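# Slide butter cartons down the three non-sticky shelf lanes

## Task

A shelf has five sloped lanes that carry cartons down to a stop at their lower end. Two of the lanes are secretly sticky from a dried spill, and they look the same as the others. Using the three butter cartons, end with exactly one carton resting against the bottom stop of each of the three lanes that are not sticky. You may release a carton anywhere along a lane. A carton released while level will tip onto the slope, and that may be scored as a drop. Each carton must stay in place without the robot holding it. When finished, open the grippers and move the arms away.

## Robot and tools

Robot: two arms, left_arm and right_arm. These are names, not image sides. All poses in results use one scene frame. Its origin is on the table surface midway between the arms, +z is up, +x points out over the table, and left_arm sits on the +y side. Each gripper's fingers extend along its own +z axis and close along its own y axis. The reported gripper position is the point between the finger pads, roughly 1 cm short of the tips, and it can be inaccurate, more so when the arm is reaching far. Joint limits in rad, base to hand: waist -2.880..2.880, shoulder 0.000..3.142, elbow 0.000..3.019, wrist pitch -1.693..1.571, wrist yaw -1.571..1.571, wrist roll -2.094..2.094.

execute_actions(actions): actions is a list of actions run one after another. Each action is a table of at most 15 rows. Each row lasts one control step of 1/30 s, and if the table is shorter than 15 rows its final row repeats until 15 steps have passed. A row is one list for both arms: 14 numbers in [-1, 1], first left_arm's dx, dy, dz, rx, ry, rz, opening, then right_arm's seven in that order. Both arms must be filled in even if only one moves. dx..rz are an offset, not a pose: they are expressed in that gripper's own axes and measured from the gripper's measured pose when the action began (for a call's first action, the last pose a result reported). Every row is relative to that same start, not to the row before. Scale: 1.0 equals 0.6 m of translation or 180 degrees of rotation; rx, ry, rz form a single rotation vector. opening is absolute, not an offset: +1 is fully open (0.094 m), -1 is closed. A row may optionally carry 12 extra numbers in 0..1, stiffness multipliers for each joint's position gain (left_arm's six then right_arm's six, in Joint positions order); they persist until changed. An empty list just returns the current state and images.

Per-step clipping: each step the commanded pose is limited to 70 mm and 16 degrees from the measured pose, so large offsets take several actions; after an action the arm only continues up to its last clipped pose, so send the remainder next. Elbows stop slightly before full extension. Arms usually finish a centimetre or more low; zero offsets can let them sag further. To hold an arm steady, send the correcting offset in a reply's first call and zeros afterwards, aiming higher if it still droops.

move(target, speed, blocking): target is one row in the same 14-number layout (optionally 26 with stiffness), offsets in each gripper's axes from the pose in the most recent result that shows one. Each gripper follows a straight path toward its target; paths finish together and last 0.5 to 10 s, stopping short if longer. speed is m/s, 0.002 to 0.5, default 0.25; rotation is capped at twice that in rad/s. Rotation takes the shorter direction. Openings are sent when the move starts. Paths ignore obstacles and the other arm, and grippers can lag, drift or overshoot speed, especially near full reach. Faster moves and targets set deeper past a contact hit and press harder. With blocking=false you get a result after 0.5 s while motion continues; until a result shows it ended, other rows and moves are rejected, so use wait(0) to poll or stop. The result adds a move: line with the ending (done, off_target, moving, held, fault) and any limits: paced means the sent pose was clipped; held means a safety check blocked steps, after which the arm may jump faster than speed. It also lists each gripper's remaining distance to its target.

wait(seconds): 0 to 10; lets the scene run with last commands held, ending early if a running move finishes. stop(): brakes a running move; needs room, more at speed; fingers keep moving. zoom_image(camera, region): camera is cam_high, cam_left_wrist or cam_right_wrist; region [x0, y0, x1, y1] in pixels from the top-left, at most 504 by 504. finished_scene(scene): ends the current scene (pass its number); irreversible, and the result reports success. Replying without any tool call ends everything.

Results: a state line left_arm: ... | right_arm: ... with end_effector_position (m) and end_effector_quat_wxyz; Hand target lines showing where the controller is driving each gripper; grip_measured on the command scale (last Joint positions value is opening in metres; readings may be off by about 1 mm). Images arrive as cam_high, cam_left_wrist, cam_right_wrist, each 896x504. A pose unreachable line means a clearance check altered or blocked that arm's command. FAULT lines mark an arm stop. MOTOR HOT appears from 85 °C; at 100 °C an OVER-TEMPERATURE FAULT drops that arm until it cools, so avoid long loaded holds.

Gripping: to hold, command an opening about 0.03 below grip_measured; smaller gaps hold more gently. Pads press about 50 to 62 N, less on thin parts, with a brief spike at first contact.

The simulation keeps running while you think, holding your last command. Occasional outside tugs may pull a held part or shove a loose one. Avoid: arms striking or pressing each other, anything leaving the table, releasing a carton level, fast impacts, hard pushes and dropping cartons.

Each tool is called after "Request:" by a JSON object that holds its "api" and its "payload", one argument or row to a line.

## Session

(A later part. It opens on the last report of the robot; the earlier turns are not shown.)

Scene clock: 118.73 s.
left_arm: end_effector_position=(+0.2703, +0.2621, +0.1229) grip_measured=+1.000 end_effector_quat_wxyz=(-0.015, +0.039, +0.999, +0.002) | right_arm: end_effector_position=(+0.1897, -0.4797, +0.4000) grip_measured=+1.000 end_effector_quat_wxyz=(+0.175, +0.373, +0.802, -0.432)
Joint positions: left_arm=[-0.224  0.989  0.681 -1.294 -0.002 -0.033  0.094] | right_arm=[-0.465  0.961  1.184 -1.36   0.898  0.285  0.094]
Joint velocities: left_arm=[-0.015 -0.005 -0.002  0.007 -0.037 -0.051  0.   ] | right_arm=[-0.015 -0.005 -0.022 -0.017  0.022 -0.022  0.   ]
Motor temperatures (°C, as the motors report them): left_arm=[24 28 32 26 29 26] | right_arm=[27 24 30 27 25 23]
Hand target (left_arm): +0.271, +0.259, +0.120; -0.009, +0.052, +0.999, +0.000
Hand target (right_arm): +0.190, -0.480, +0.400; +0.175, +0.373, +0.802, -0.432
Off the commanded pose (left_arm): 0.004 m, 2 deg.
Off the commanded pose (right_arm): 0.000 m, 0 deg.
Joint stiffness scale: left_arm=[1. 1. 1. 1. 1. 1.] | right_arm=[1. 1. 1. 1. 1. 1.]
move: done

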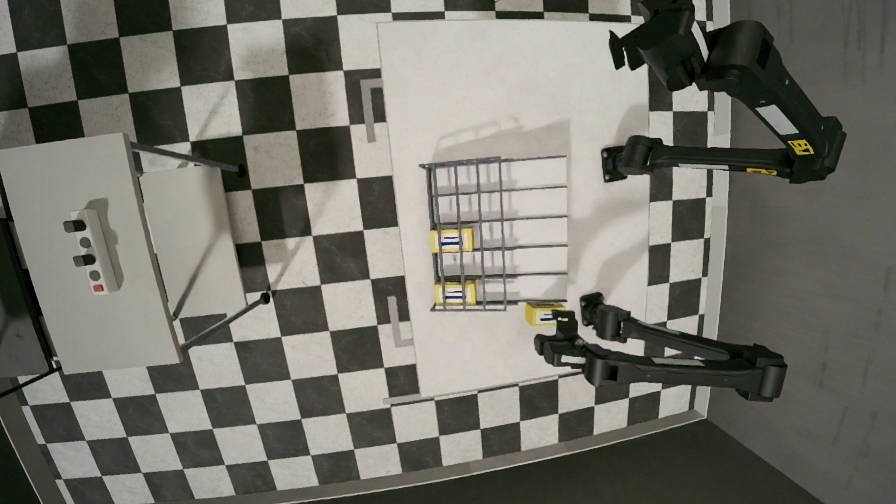

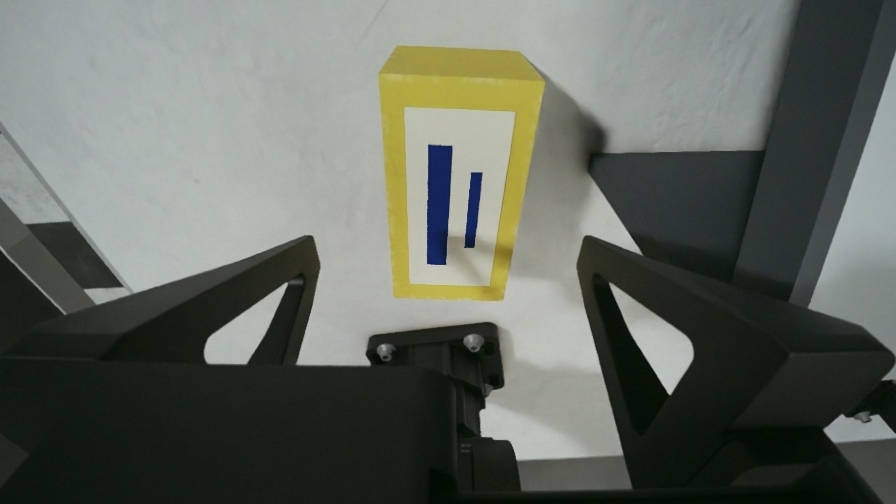

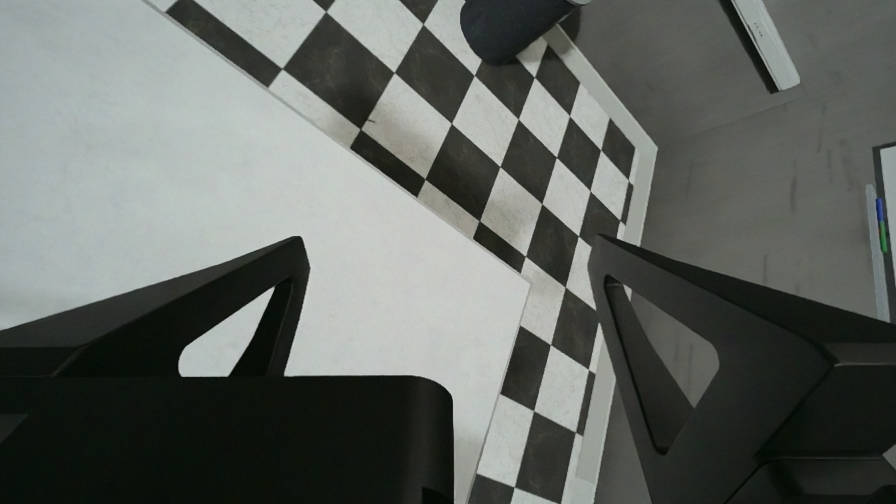

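Request:
{"api": "move", "payload": {
  "target": [-0.015,-0.005,0.155,0,0,0.01,1,0,0,0,0,0,0,1],
  "speed": 0.12
}}

Request:
{"api": "execute_actions", "payload": {
  "actions": [
    [[0,0,0,0,0,0,0.25,0,0,0,0,0,0,1]],
    [[0,0,0,0,0,0,0.25,0,0,0,0,0,0,1]]
  ]
}}

Request:
{"api": "move", "payload": {
  "target": [-0.08,0,-0.4,0,0,-0.02,0.25,0,0,0,0,0,0,1]
}}

Scene clock: 122.73 s.
left_arm: end_effector_position=(+0.2770, +0.2611, +0.0339) grip_measured=+1.000 end_effector_quat_wxyz=(-0.016, +0.041, +0.999, +0.002) | right_arm: end_effector_position=(+0.1897, -0.4797, +0.4000) grip_measured=+1.000 end_effector_quat_wxyz=(+0.175, +0.373, +0.802, -0.432)
Joint positions: left_arm=[-0.225  1.161  0.53  -0.972 -0.002 -0.03   0.094] | right_arm=[-0.465  0.961  1.184 -1.36   0.898  0.285  0.094]
Joint velocities: left_arm=[ 0.005 -0.005 -0.002 -0.007  0.037 -0.022  0.   ] | right_arm=[-0.015  0.005  0.007  0.002 -0.051 -0.022  0.   ]
Motor temperatures (°C, as the motors report them): left_arm=[24 28 31 26 28 26] | right_arm=[27 24 30 27 25 23]
Hand target (left_arm): +0.275, +0.259, +0.029; -0.015, +0.054, +0.998, +0.002
Hand target (right_arm): +0.190, -0.480, +0.400; +0.175, +0.373, +0.802, -0.432
Off the commanded pose (left_arm): 0.005 m, 2 deg.
Off the commanded pose (right_arm): 0.000 m, 0 deg.
Joint stiffness scale: left_arm=[1. 1. 1. 1. 1. 1.] | right_arm=[1. 1. 1. 1. 1. 1.]
move: done

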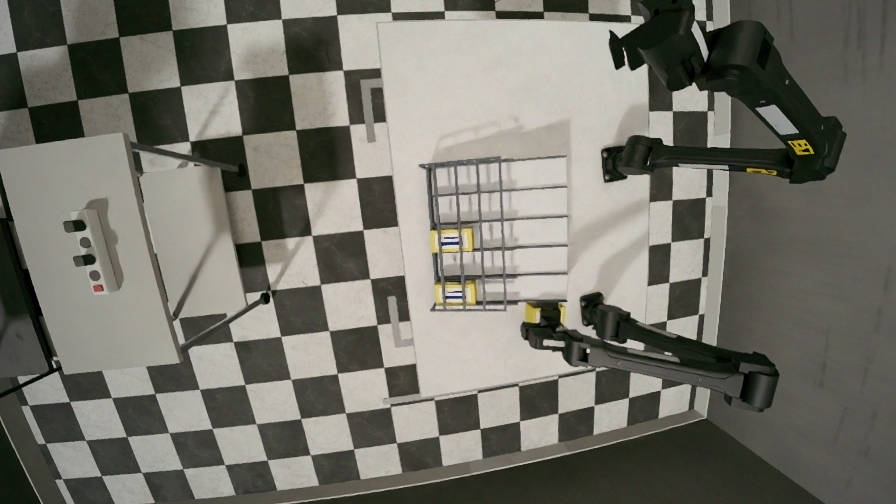

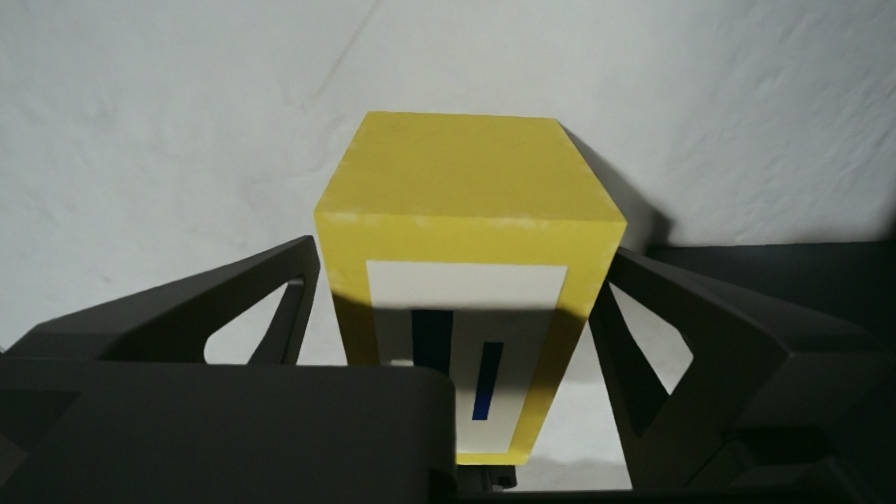

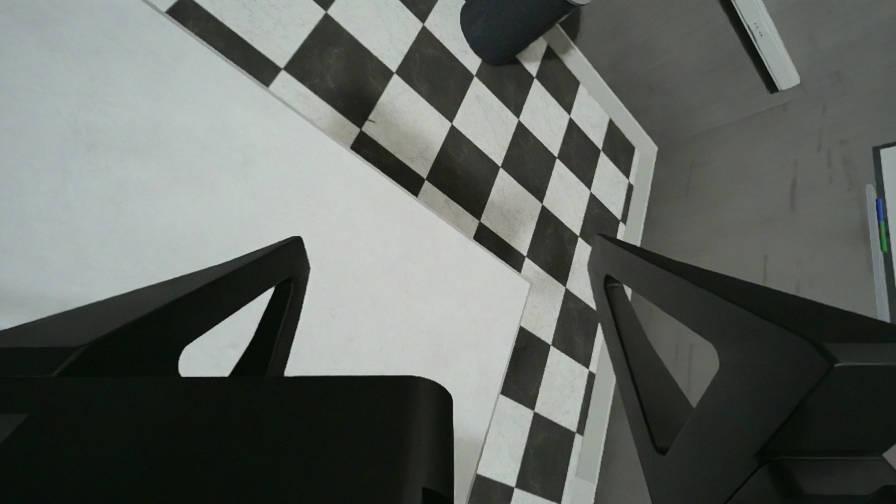

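Scene clock: 123.73 s.
left_arm: end_effector_position=(+0.2769, +0.2607, +0.0339) grip_measured=+0.323 end_effector_quat_wxyz=(-0.016, +0.041, +0.999, +0.001) | right_arm: end_effector_position=(+0.1897, -0.4797, +0.4000) grip_measured=+1.000 end_effector_quat_wxyz=(+0.175, +0.373, +0.802, -0.432)
Joint positions: left_arm=[-0.226  1.161  0.53  -0.972 -0.    -0.03   0.062] | right_arm=[-0.465  0.961  1.184 -1.36   0.898  0.285  0.094]
Joint velocities: left_arm=[ 0.005  0.005 -0.012  0.007  0.037 -0.051  0.   ] | right_arm=[ 0.005 -0.005 -0.007 -0.022  0.022  0.051  0.   ]
Motor temperatures (°C, as the motors report them): left_arm=[24 28 31 26 28 26] | right_arm=[27 24 30 27 25 23]
Hand target (left_arm): +0.277, +0.261, +0.034; -0.016, +0.041, +0.999, +0.001
Hand target (right_arm): +0.190, -0.480, +0.400; +0.175, +0.373, +0.802, -0.432
Off the commanded pose (left_arm): 0.000 m, 0 deg.
Off the commanded pose (right_arm): 0.000 m, 0 deg.
Joint stiffness scale: left_arm=[1. 1. 1. 1. 1. 1.] | right_arm=[1. 1. 1. 1. 1. 1.]

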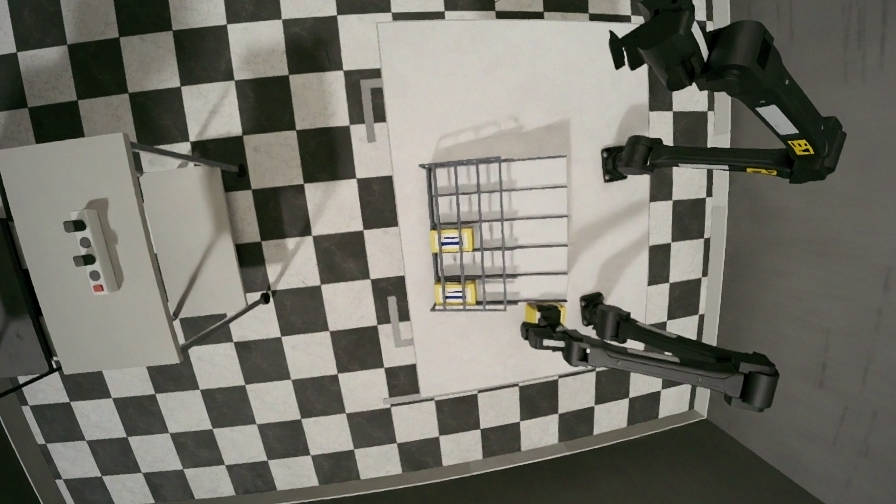

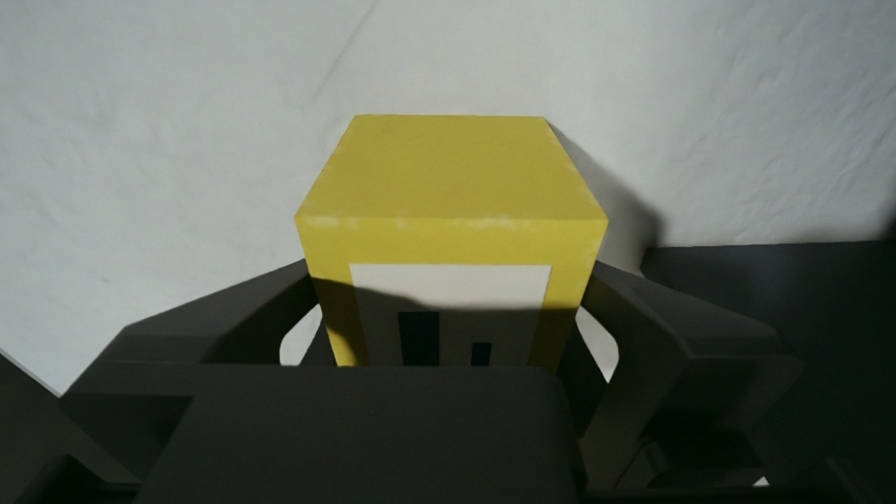

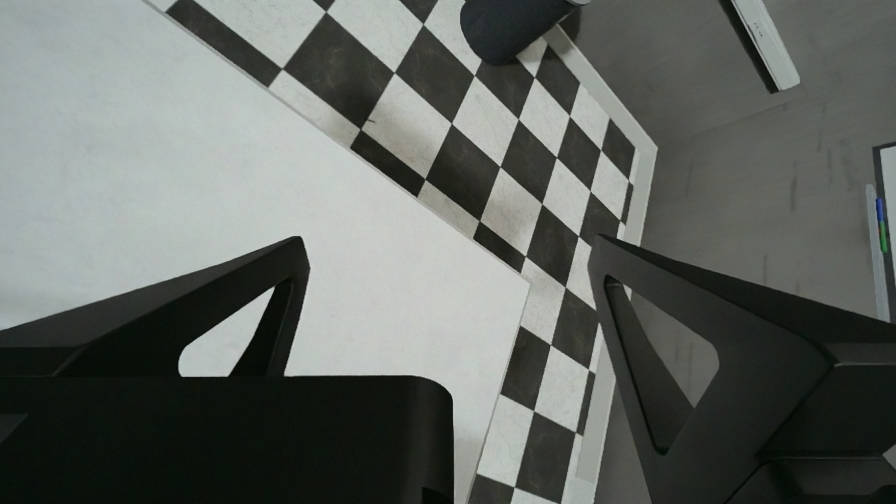

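Scene clock: 125.30 s.
left_arm: end_effector_position=(+0.3246, +0.2554, +0.2492) grip_measured=+0.323 end_effector_quat_wxyz=(-0.035, +0.022, +0.999, +0.003) | right_arm: end_effector_position=(+0.1897, -0.4797, +0.4000) grip_measured=+1.000 end_effector_quat_wxyz=(+0.175, +0.373, +0.802, -0.432)
Joint positions: left_arm=[-0.226  1.117  1.101 -1.624 -0.    -0.067  0.062] | right_arm=[-0.465  0.961  1.184 -1.36   0.898  0.285  0.094]
Joint velocities: left_arm=[-0.005 -0.005 -0.002  0.007 -0.081  0.022 -0.   ] | right_arm=[ 0.005 -0.005 -0.012 -0.007 -0.022  0.066  0.   ]
Motor temperatures (°C, as the motors report them): left_arm=[24 28 31 26 28 26] | right_arm=[27 24 30 27 25 23]
Hand target (left_arm): +0.334, +0.257, +0.271; -0.015, +0.010, +1.000, +0.002
Hand target (right_arm): +0.190, -0.480, +0.400; +0.175, +0.373, +0.802, -0.432
Off the commanded pose (left_arm): 0.024 m, 3 deg.
Off the commanded pose (right_arm): 0.000 m, 0 deg.
Joint stiffness scale: left_arm=[1. 1. 1. 1. 1. 1.] | right_arm=[1. 1. 1. 1. 1. 1.]
move: off_target (left_arm)

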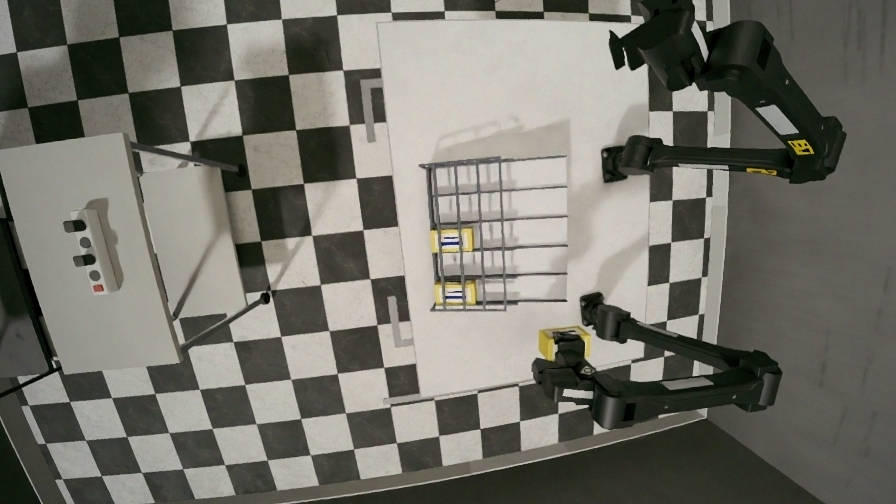

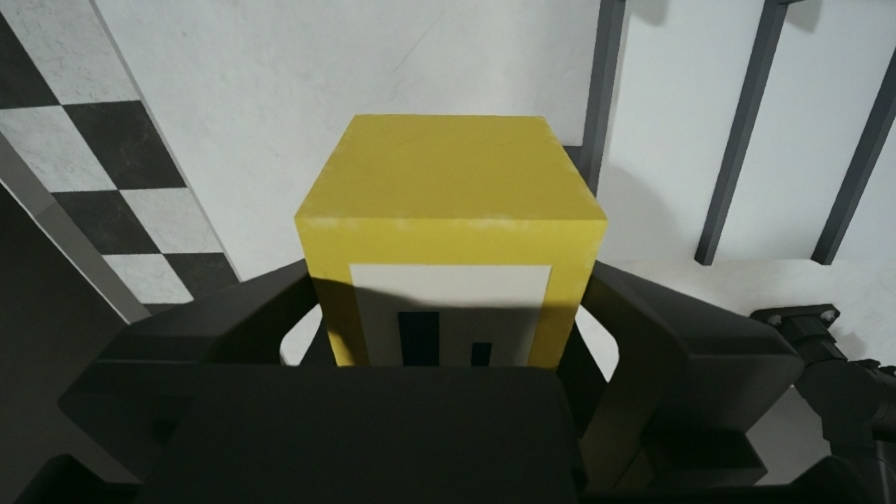

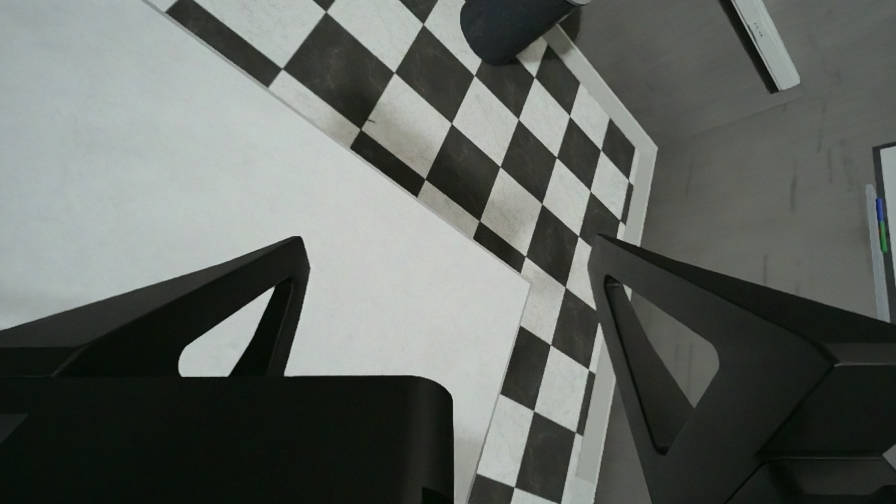

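Request:
{"api": "move", "payload": {
  "target": [-0.07,-0.675,-0.02,0,0,0,0.25,0,0,0,0,0,0,1]
}}

Request:
{"api": "move", "payload": {
  "target": [0,-0.01,0.03,0,0.07,0,0.25,0,0,0,0,0,0,1],
  "speed": 0.1
}}

Scene clock: 131.37 s.
left_arm: end_effector_position=(+0.3396, -0.1447, +0.2205) grip_measured=+0.323 end_effector_quat_wxyz=(-0.053, +0.031, +0.998, +0.026) | right_arm: end_effector_position=(+0.1897, -0.4797, +0.4000) grip_measured=+1.000 end_effector_quat_wxyz=(+0.175, +0.373, +0.802, -0.432)
Joint positions: left_arm=[-1.067  1.781  1.724 -1.618  0.053 -0.889  0.062] | right_arm=[-0.465  0.961  1.184 -1.36   0.898  0.285  0.094]
Joint velocities: left_arm=[-0.005 -0.005  0.002 -0.022  0.022 -0.007 -0.   ] | right_arm=[-0.005 -0.015  0.002 -0.007  0.007  0.007  0.   ]
Motor temperatures (°C, as the motors report them): left_arm=[24 28 33 26 28 26] | right_arm=[27 24 31 27 25 23]
Hand target (left_arm): +0.347, -0.154, +0.255; -0.034, +0.022, +0.999, -0.000
Hand target (right_arm): +0.190, -0.480, +0.400; +0.175, +0.373, +0.802, -0.432
Off the commanded pose (left_arm): 0.038 m, 3 deg.
Off the commanded pose (right_arm): 0.000 m, 0 deg.
Joint stiffness scale: left_arm=[1. 1. 1. 1. 1. 1.] | right_arm=[1. 1. 1. 1. 1. 1.]
move: off_target (left_arm)

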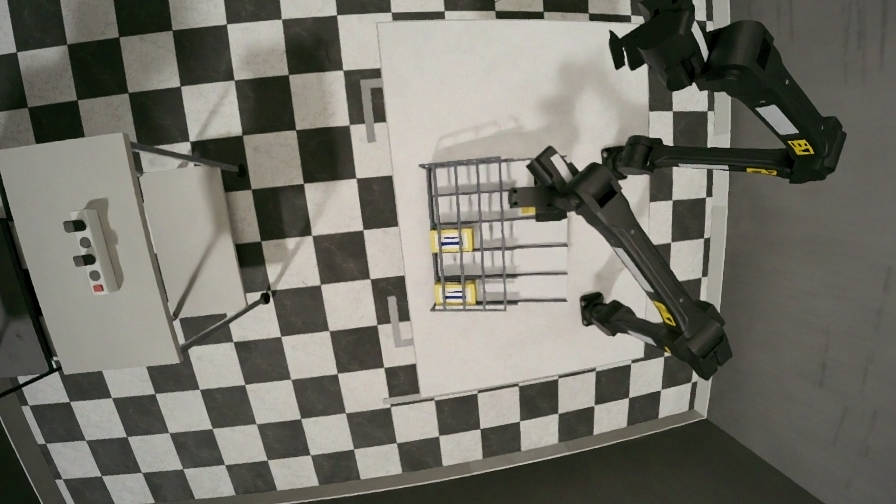

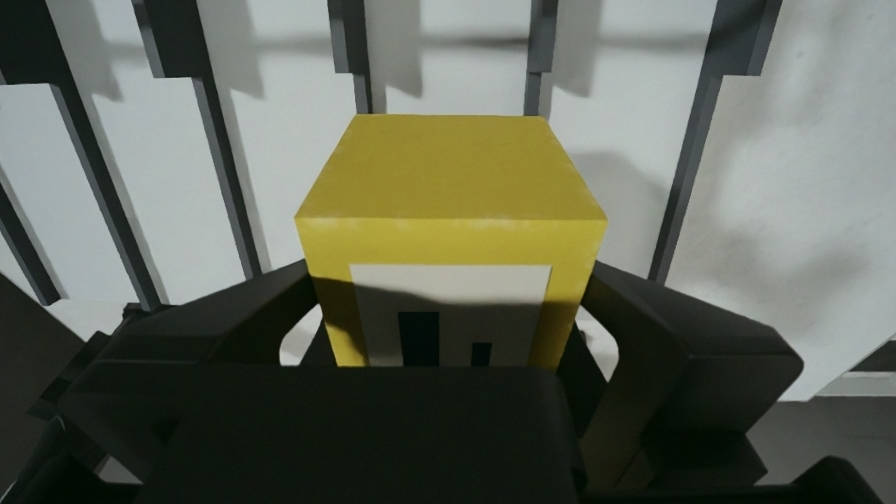

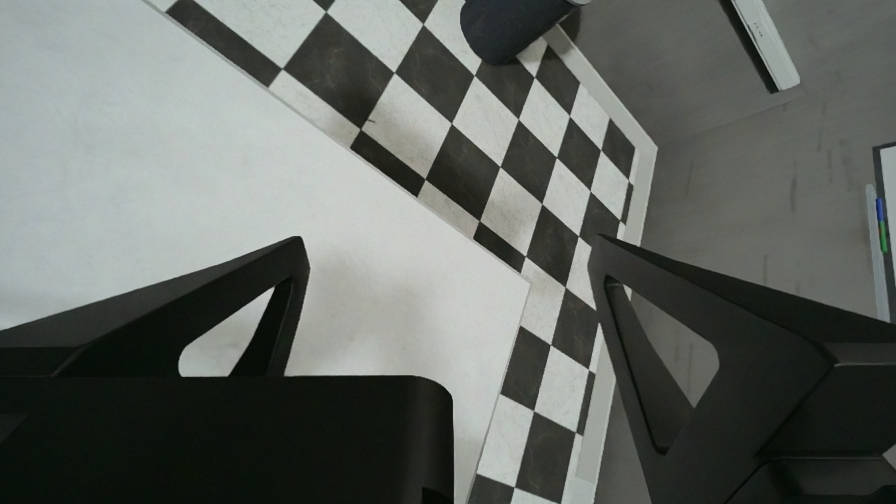

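Scene clock: 132.83 s.
left_arm: end_effector_position=(+0.3311, -0.1477, +0.1875) grip_measured=+0.323 end_effector_quat_wxyz=(-0.148, +0.022, +0.989, +0.020) | right_arm: end_effector_position=(+0.1897, -0.4797, +0.4000) grip_measured=+1.000 end_effector_quat_wxyz=(+0.175, +0.373, +0.802, -0.432)
Joint positions: left_arm=[-1.034  1.857  1.724 -1.658  0.205 -0.853  0.062] | right_arm=[-0.465  0.961  1.184 -1.36   0.898  0.285  0.094]
Joint velocities: left_arm=[-0.005 -0.005 -0.002 -0.012  0.022 -0.022 -0.   ] | right_arm=[-0.005 -0.005 -0.002 -0.012  0.051 -0.007  0.   ]
Motor temperatures (°C, as the motors report them): left_arm=[24 28 33 26 28 26] | right_arm=[27 24 31 27 25 23]
Hand target (left_arm): +0.337, -0.149, +0.201; -0.148, +0.025, +0.989, +0.012
Hand target (right_arm): +0.190, -0.480, +0.400; +0.175, +0.373, +0.802, -0.432
Off the commanded pose (left_arm): 0.016 m, 2 deg.
Off the commanded pose (right_arm): 0.000 m, 0 deg.
Joint stiffness scale: left_arm=[1. 1. 1. 1. 1. 1.] | right_arm=[1. 1. 1. 1. 1. 1.]
joint sent to its limit (left arm) — the command would take joint 4 (wrist pitch) past its lower limit, so that joint was sent only as far as its limit.
move: off_target (left_arm)

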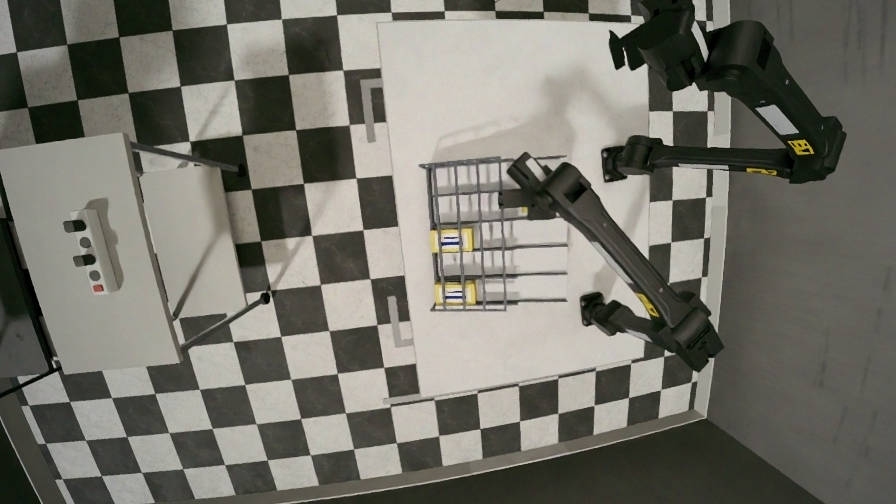

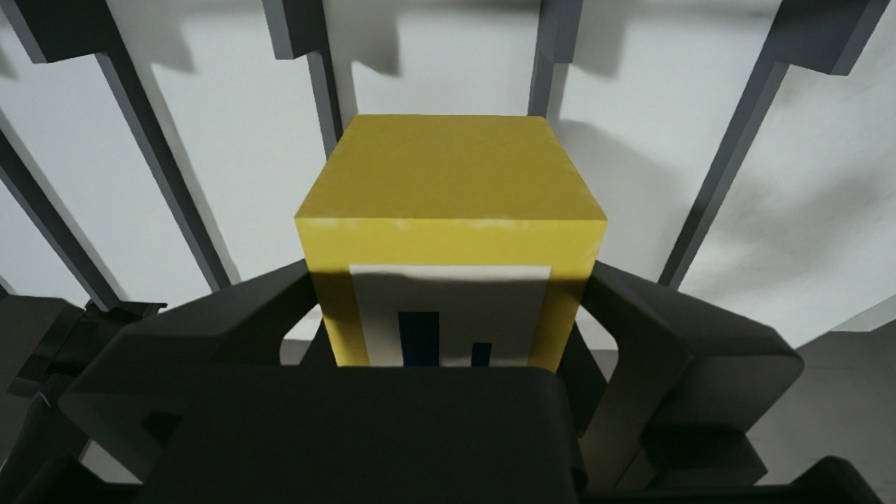

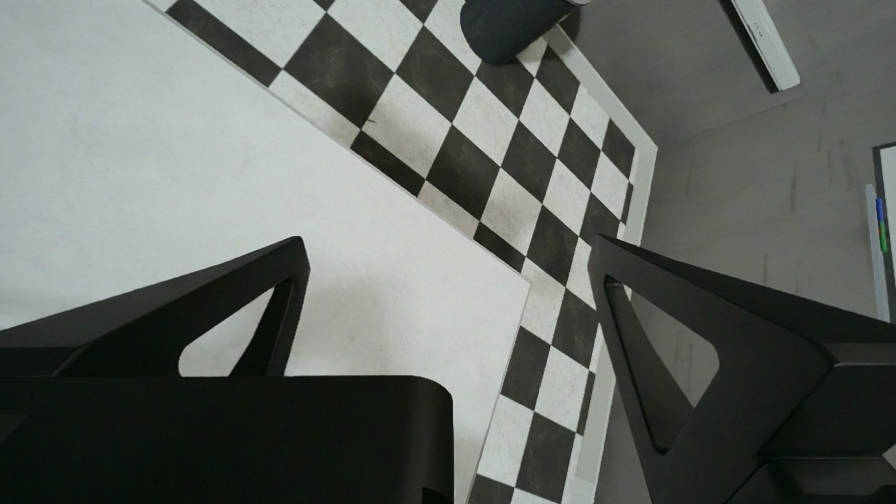

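Request:
{"api": "move", "payload": {
  "target": [0,0.012,0.05,0,0,0,0.25,0,0,0,0,0,0,1],
  "speed": 0.05
}}

Scene clock: 135.07 s.
left_arm: end_effector_position=(+0.3248, -0.1389, +0.1592) grip_measured=+0.323 end_effector_quat_wxyz=(-0.151, +0.021, +0.988, +0.025) | right_arm: end_effector_position=(+0.1897, -0.4797, +0.4000) grip_measured=+1.000 end_effector_quat_wxyz=(+0.175, +0.373, +0.802, -0.432)
Joint positions: left_arm=[-1.034  1.849  1.635 -1.589  0.204 -0.852  0.062] | right_arm=[-0.465  0.961  1.184 -1.36   0.898  0.285  0.094]
Joint velocities: left_arm=[-0.005  0.005 -0.002  0.007  0.007  0.022 -0.001] | right_arm=[-0.005  0.005 -0.002  0.007  0.066  0.022  0.   ]
Motor temperatures (°C, as the motors report them): left_arm=[24 29 33 26 28 26] | right_arm=[27 24 31 27 25 23]
Hand target (left_arm): +0.322, -0.139, +0.159; -0.148, +0.022, +0.988, +0.021
Hand target (right_arm): +0.190, -0.480, +0.400; +0.175, +0.373, +0.802, -0.432
Off the commanded pose (left_arm): 0.002 m, 1 deg.
Off the commanded pose (right_arm): 0.000 m, 0 deg.
Joint stiffness scale: left_arm=[1. 1. 1. 1. 1. 1.] | right_arm=[1. 1. 1. 1. 1. 1.]
move: done

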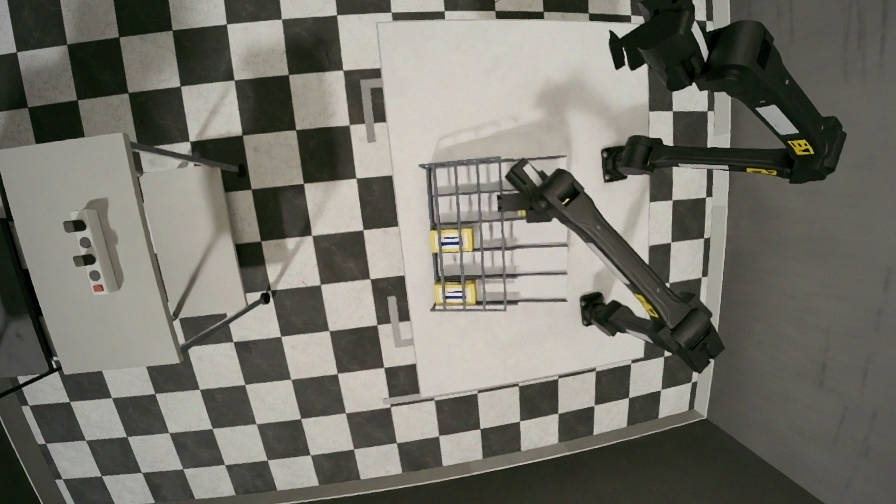

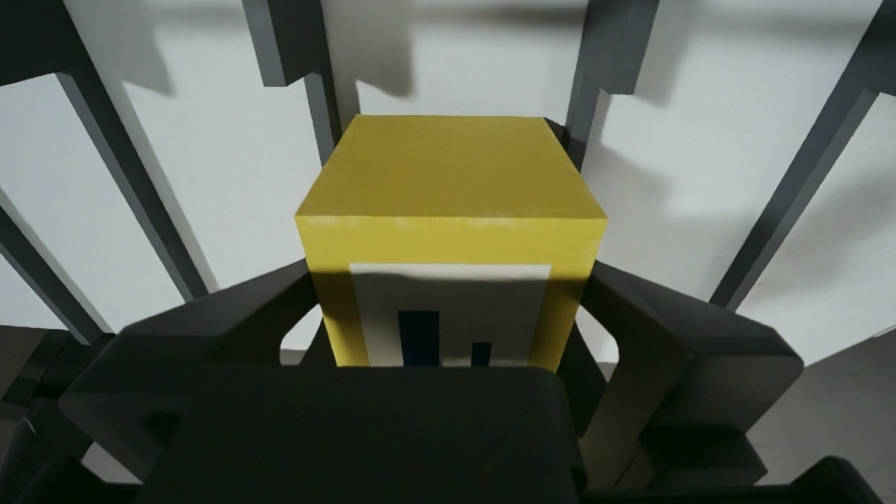

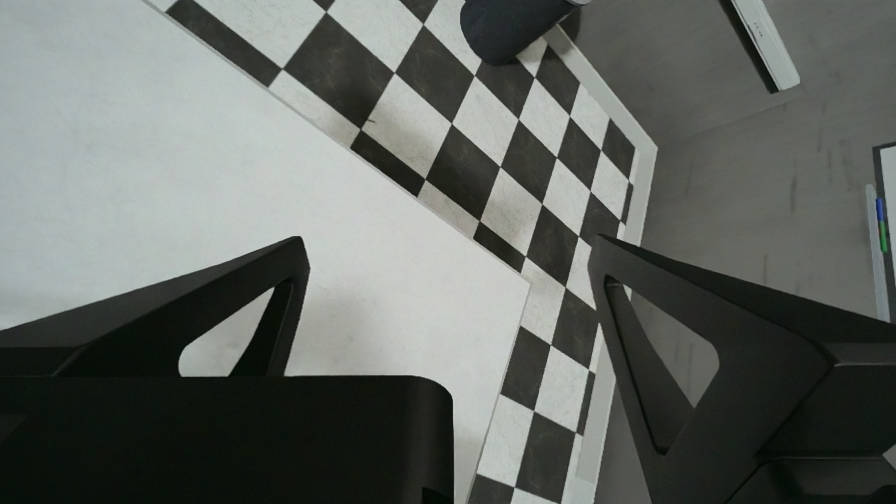

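Request:
{"api": "execute_actions", "payload": {
  "actions": [
    [[0,0,0.008,0,0,0,0.25,0,0,0,0,0,0,1]],
    [[0,0,0,0,0,0,0.5,0,0,0,0,0,0,1]],
    [[0,0,0,0,0,0,0.5,0,0,0,0,0,0,1]],
    [[0,0,0,0,0,0,0.5,0,0,0,0,0,0,1]]
  ]
}}

Scene clock: 139.10 s.
left_arm: end_effector_position=(+0.3250, -0.1388, +0.1591) grip_measured=+0.497 end_effector_quat_wxyz=(-0.151, +0.022, +0.988, +0.026) | right_arm: end_effector_position=(+0.1897, -0.4797, +0.4000) grip_measured=+1.000 end_effector_quat_wxyz=(+0.175, +0.373, +0.802, -0.432)
Joint positions: left_arm=[-1.034  1.849  1.635 -1.589  0.203 -0.852  0.07 ] | right_arm=[-0.465  0.961  1.184 -1.36   0.898  0.285  0.094]
Joint velocities: left_arm=[-0.005 -0.005 -0.007 -0.012  0.051 -0.007 -0.001] | right_arm=[-0.015  0.005  0.012  0.002  0.037 -0.022  0.   ]
Motor temperatures (°C, as the motors report them): left_arm=[24 29 32 26 28 26] | right_arm=[27 24 31 27 25 23]
Hand target (left_arm): +0.325, -0.139, +0.159; -0.151, +0.022, +0.988, +0.026
Hand target (right_arm): +0.190, -0.480, +0.400; +0.175, +0.373, +0.802, -0.432
Off the commanded pose (left_arm): 0.000 m, 0 deg.
Off the commanded pose (right_arm): 0.000 m, 0 deg.
Joint stiffness scale: left_arm=[1. 1. 1. 1. 1. 1.] | right_arm=[1. 1. 1. 1. 1. 1.]

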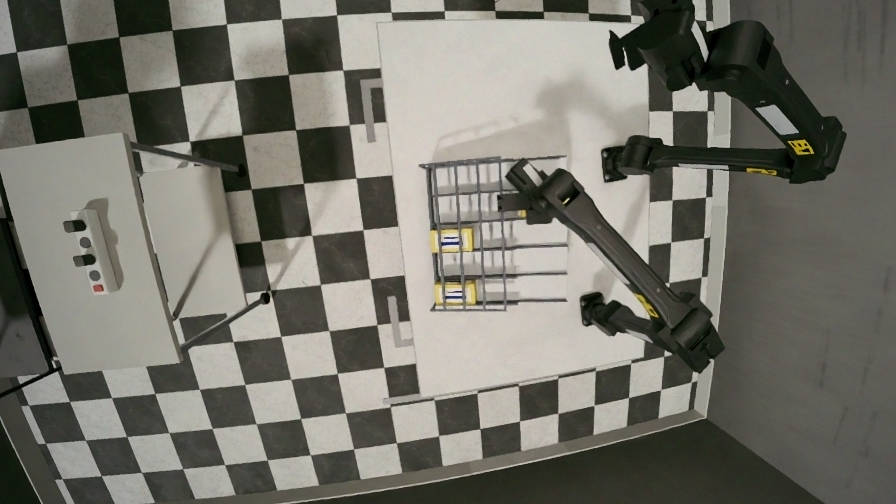

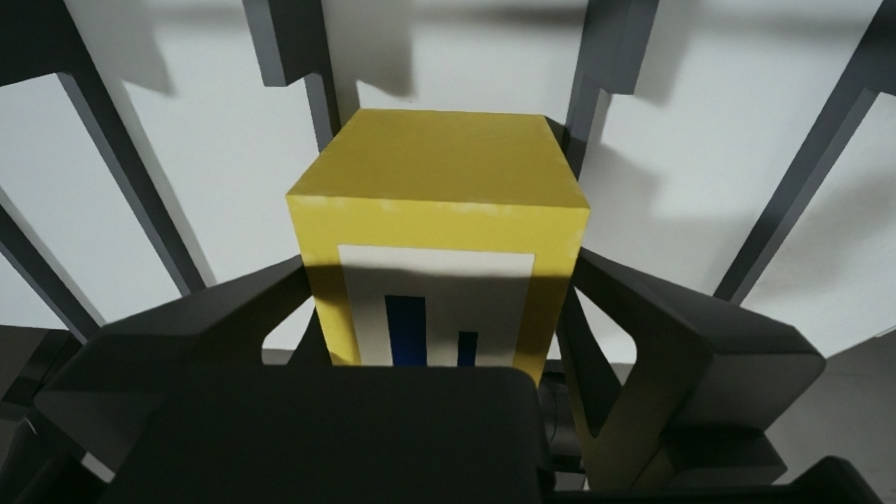

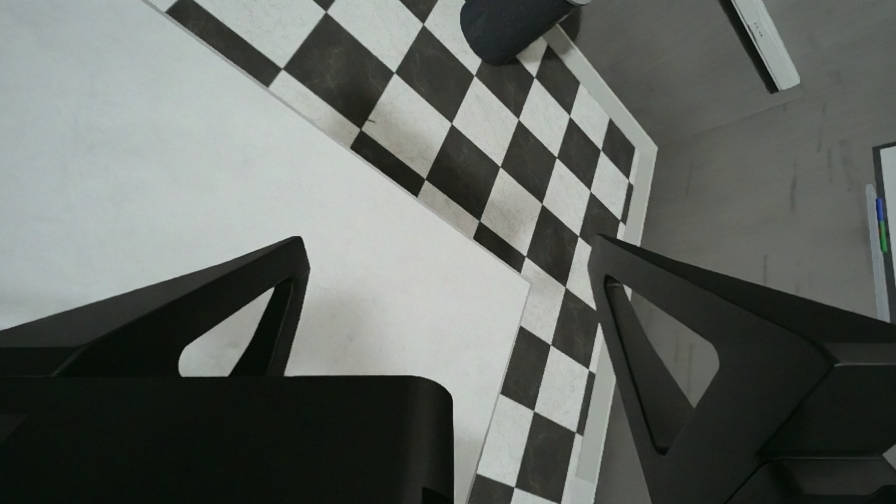

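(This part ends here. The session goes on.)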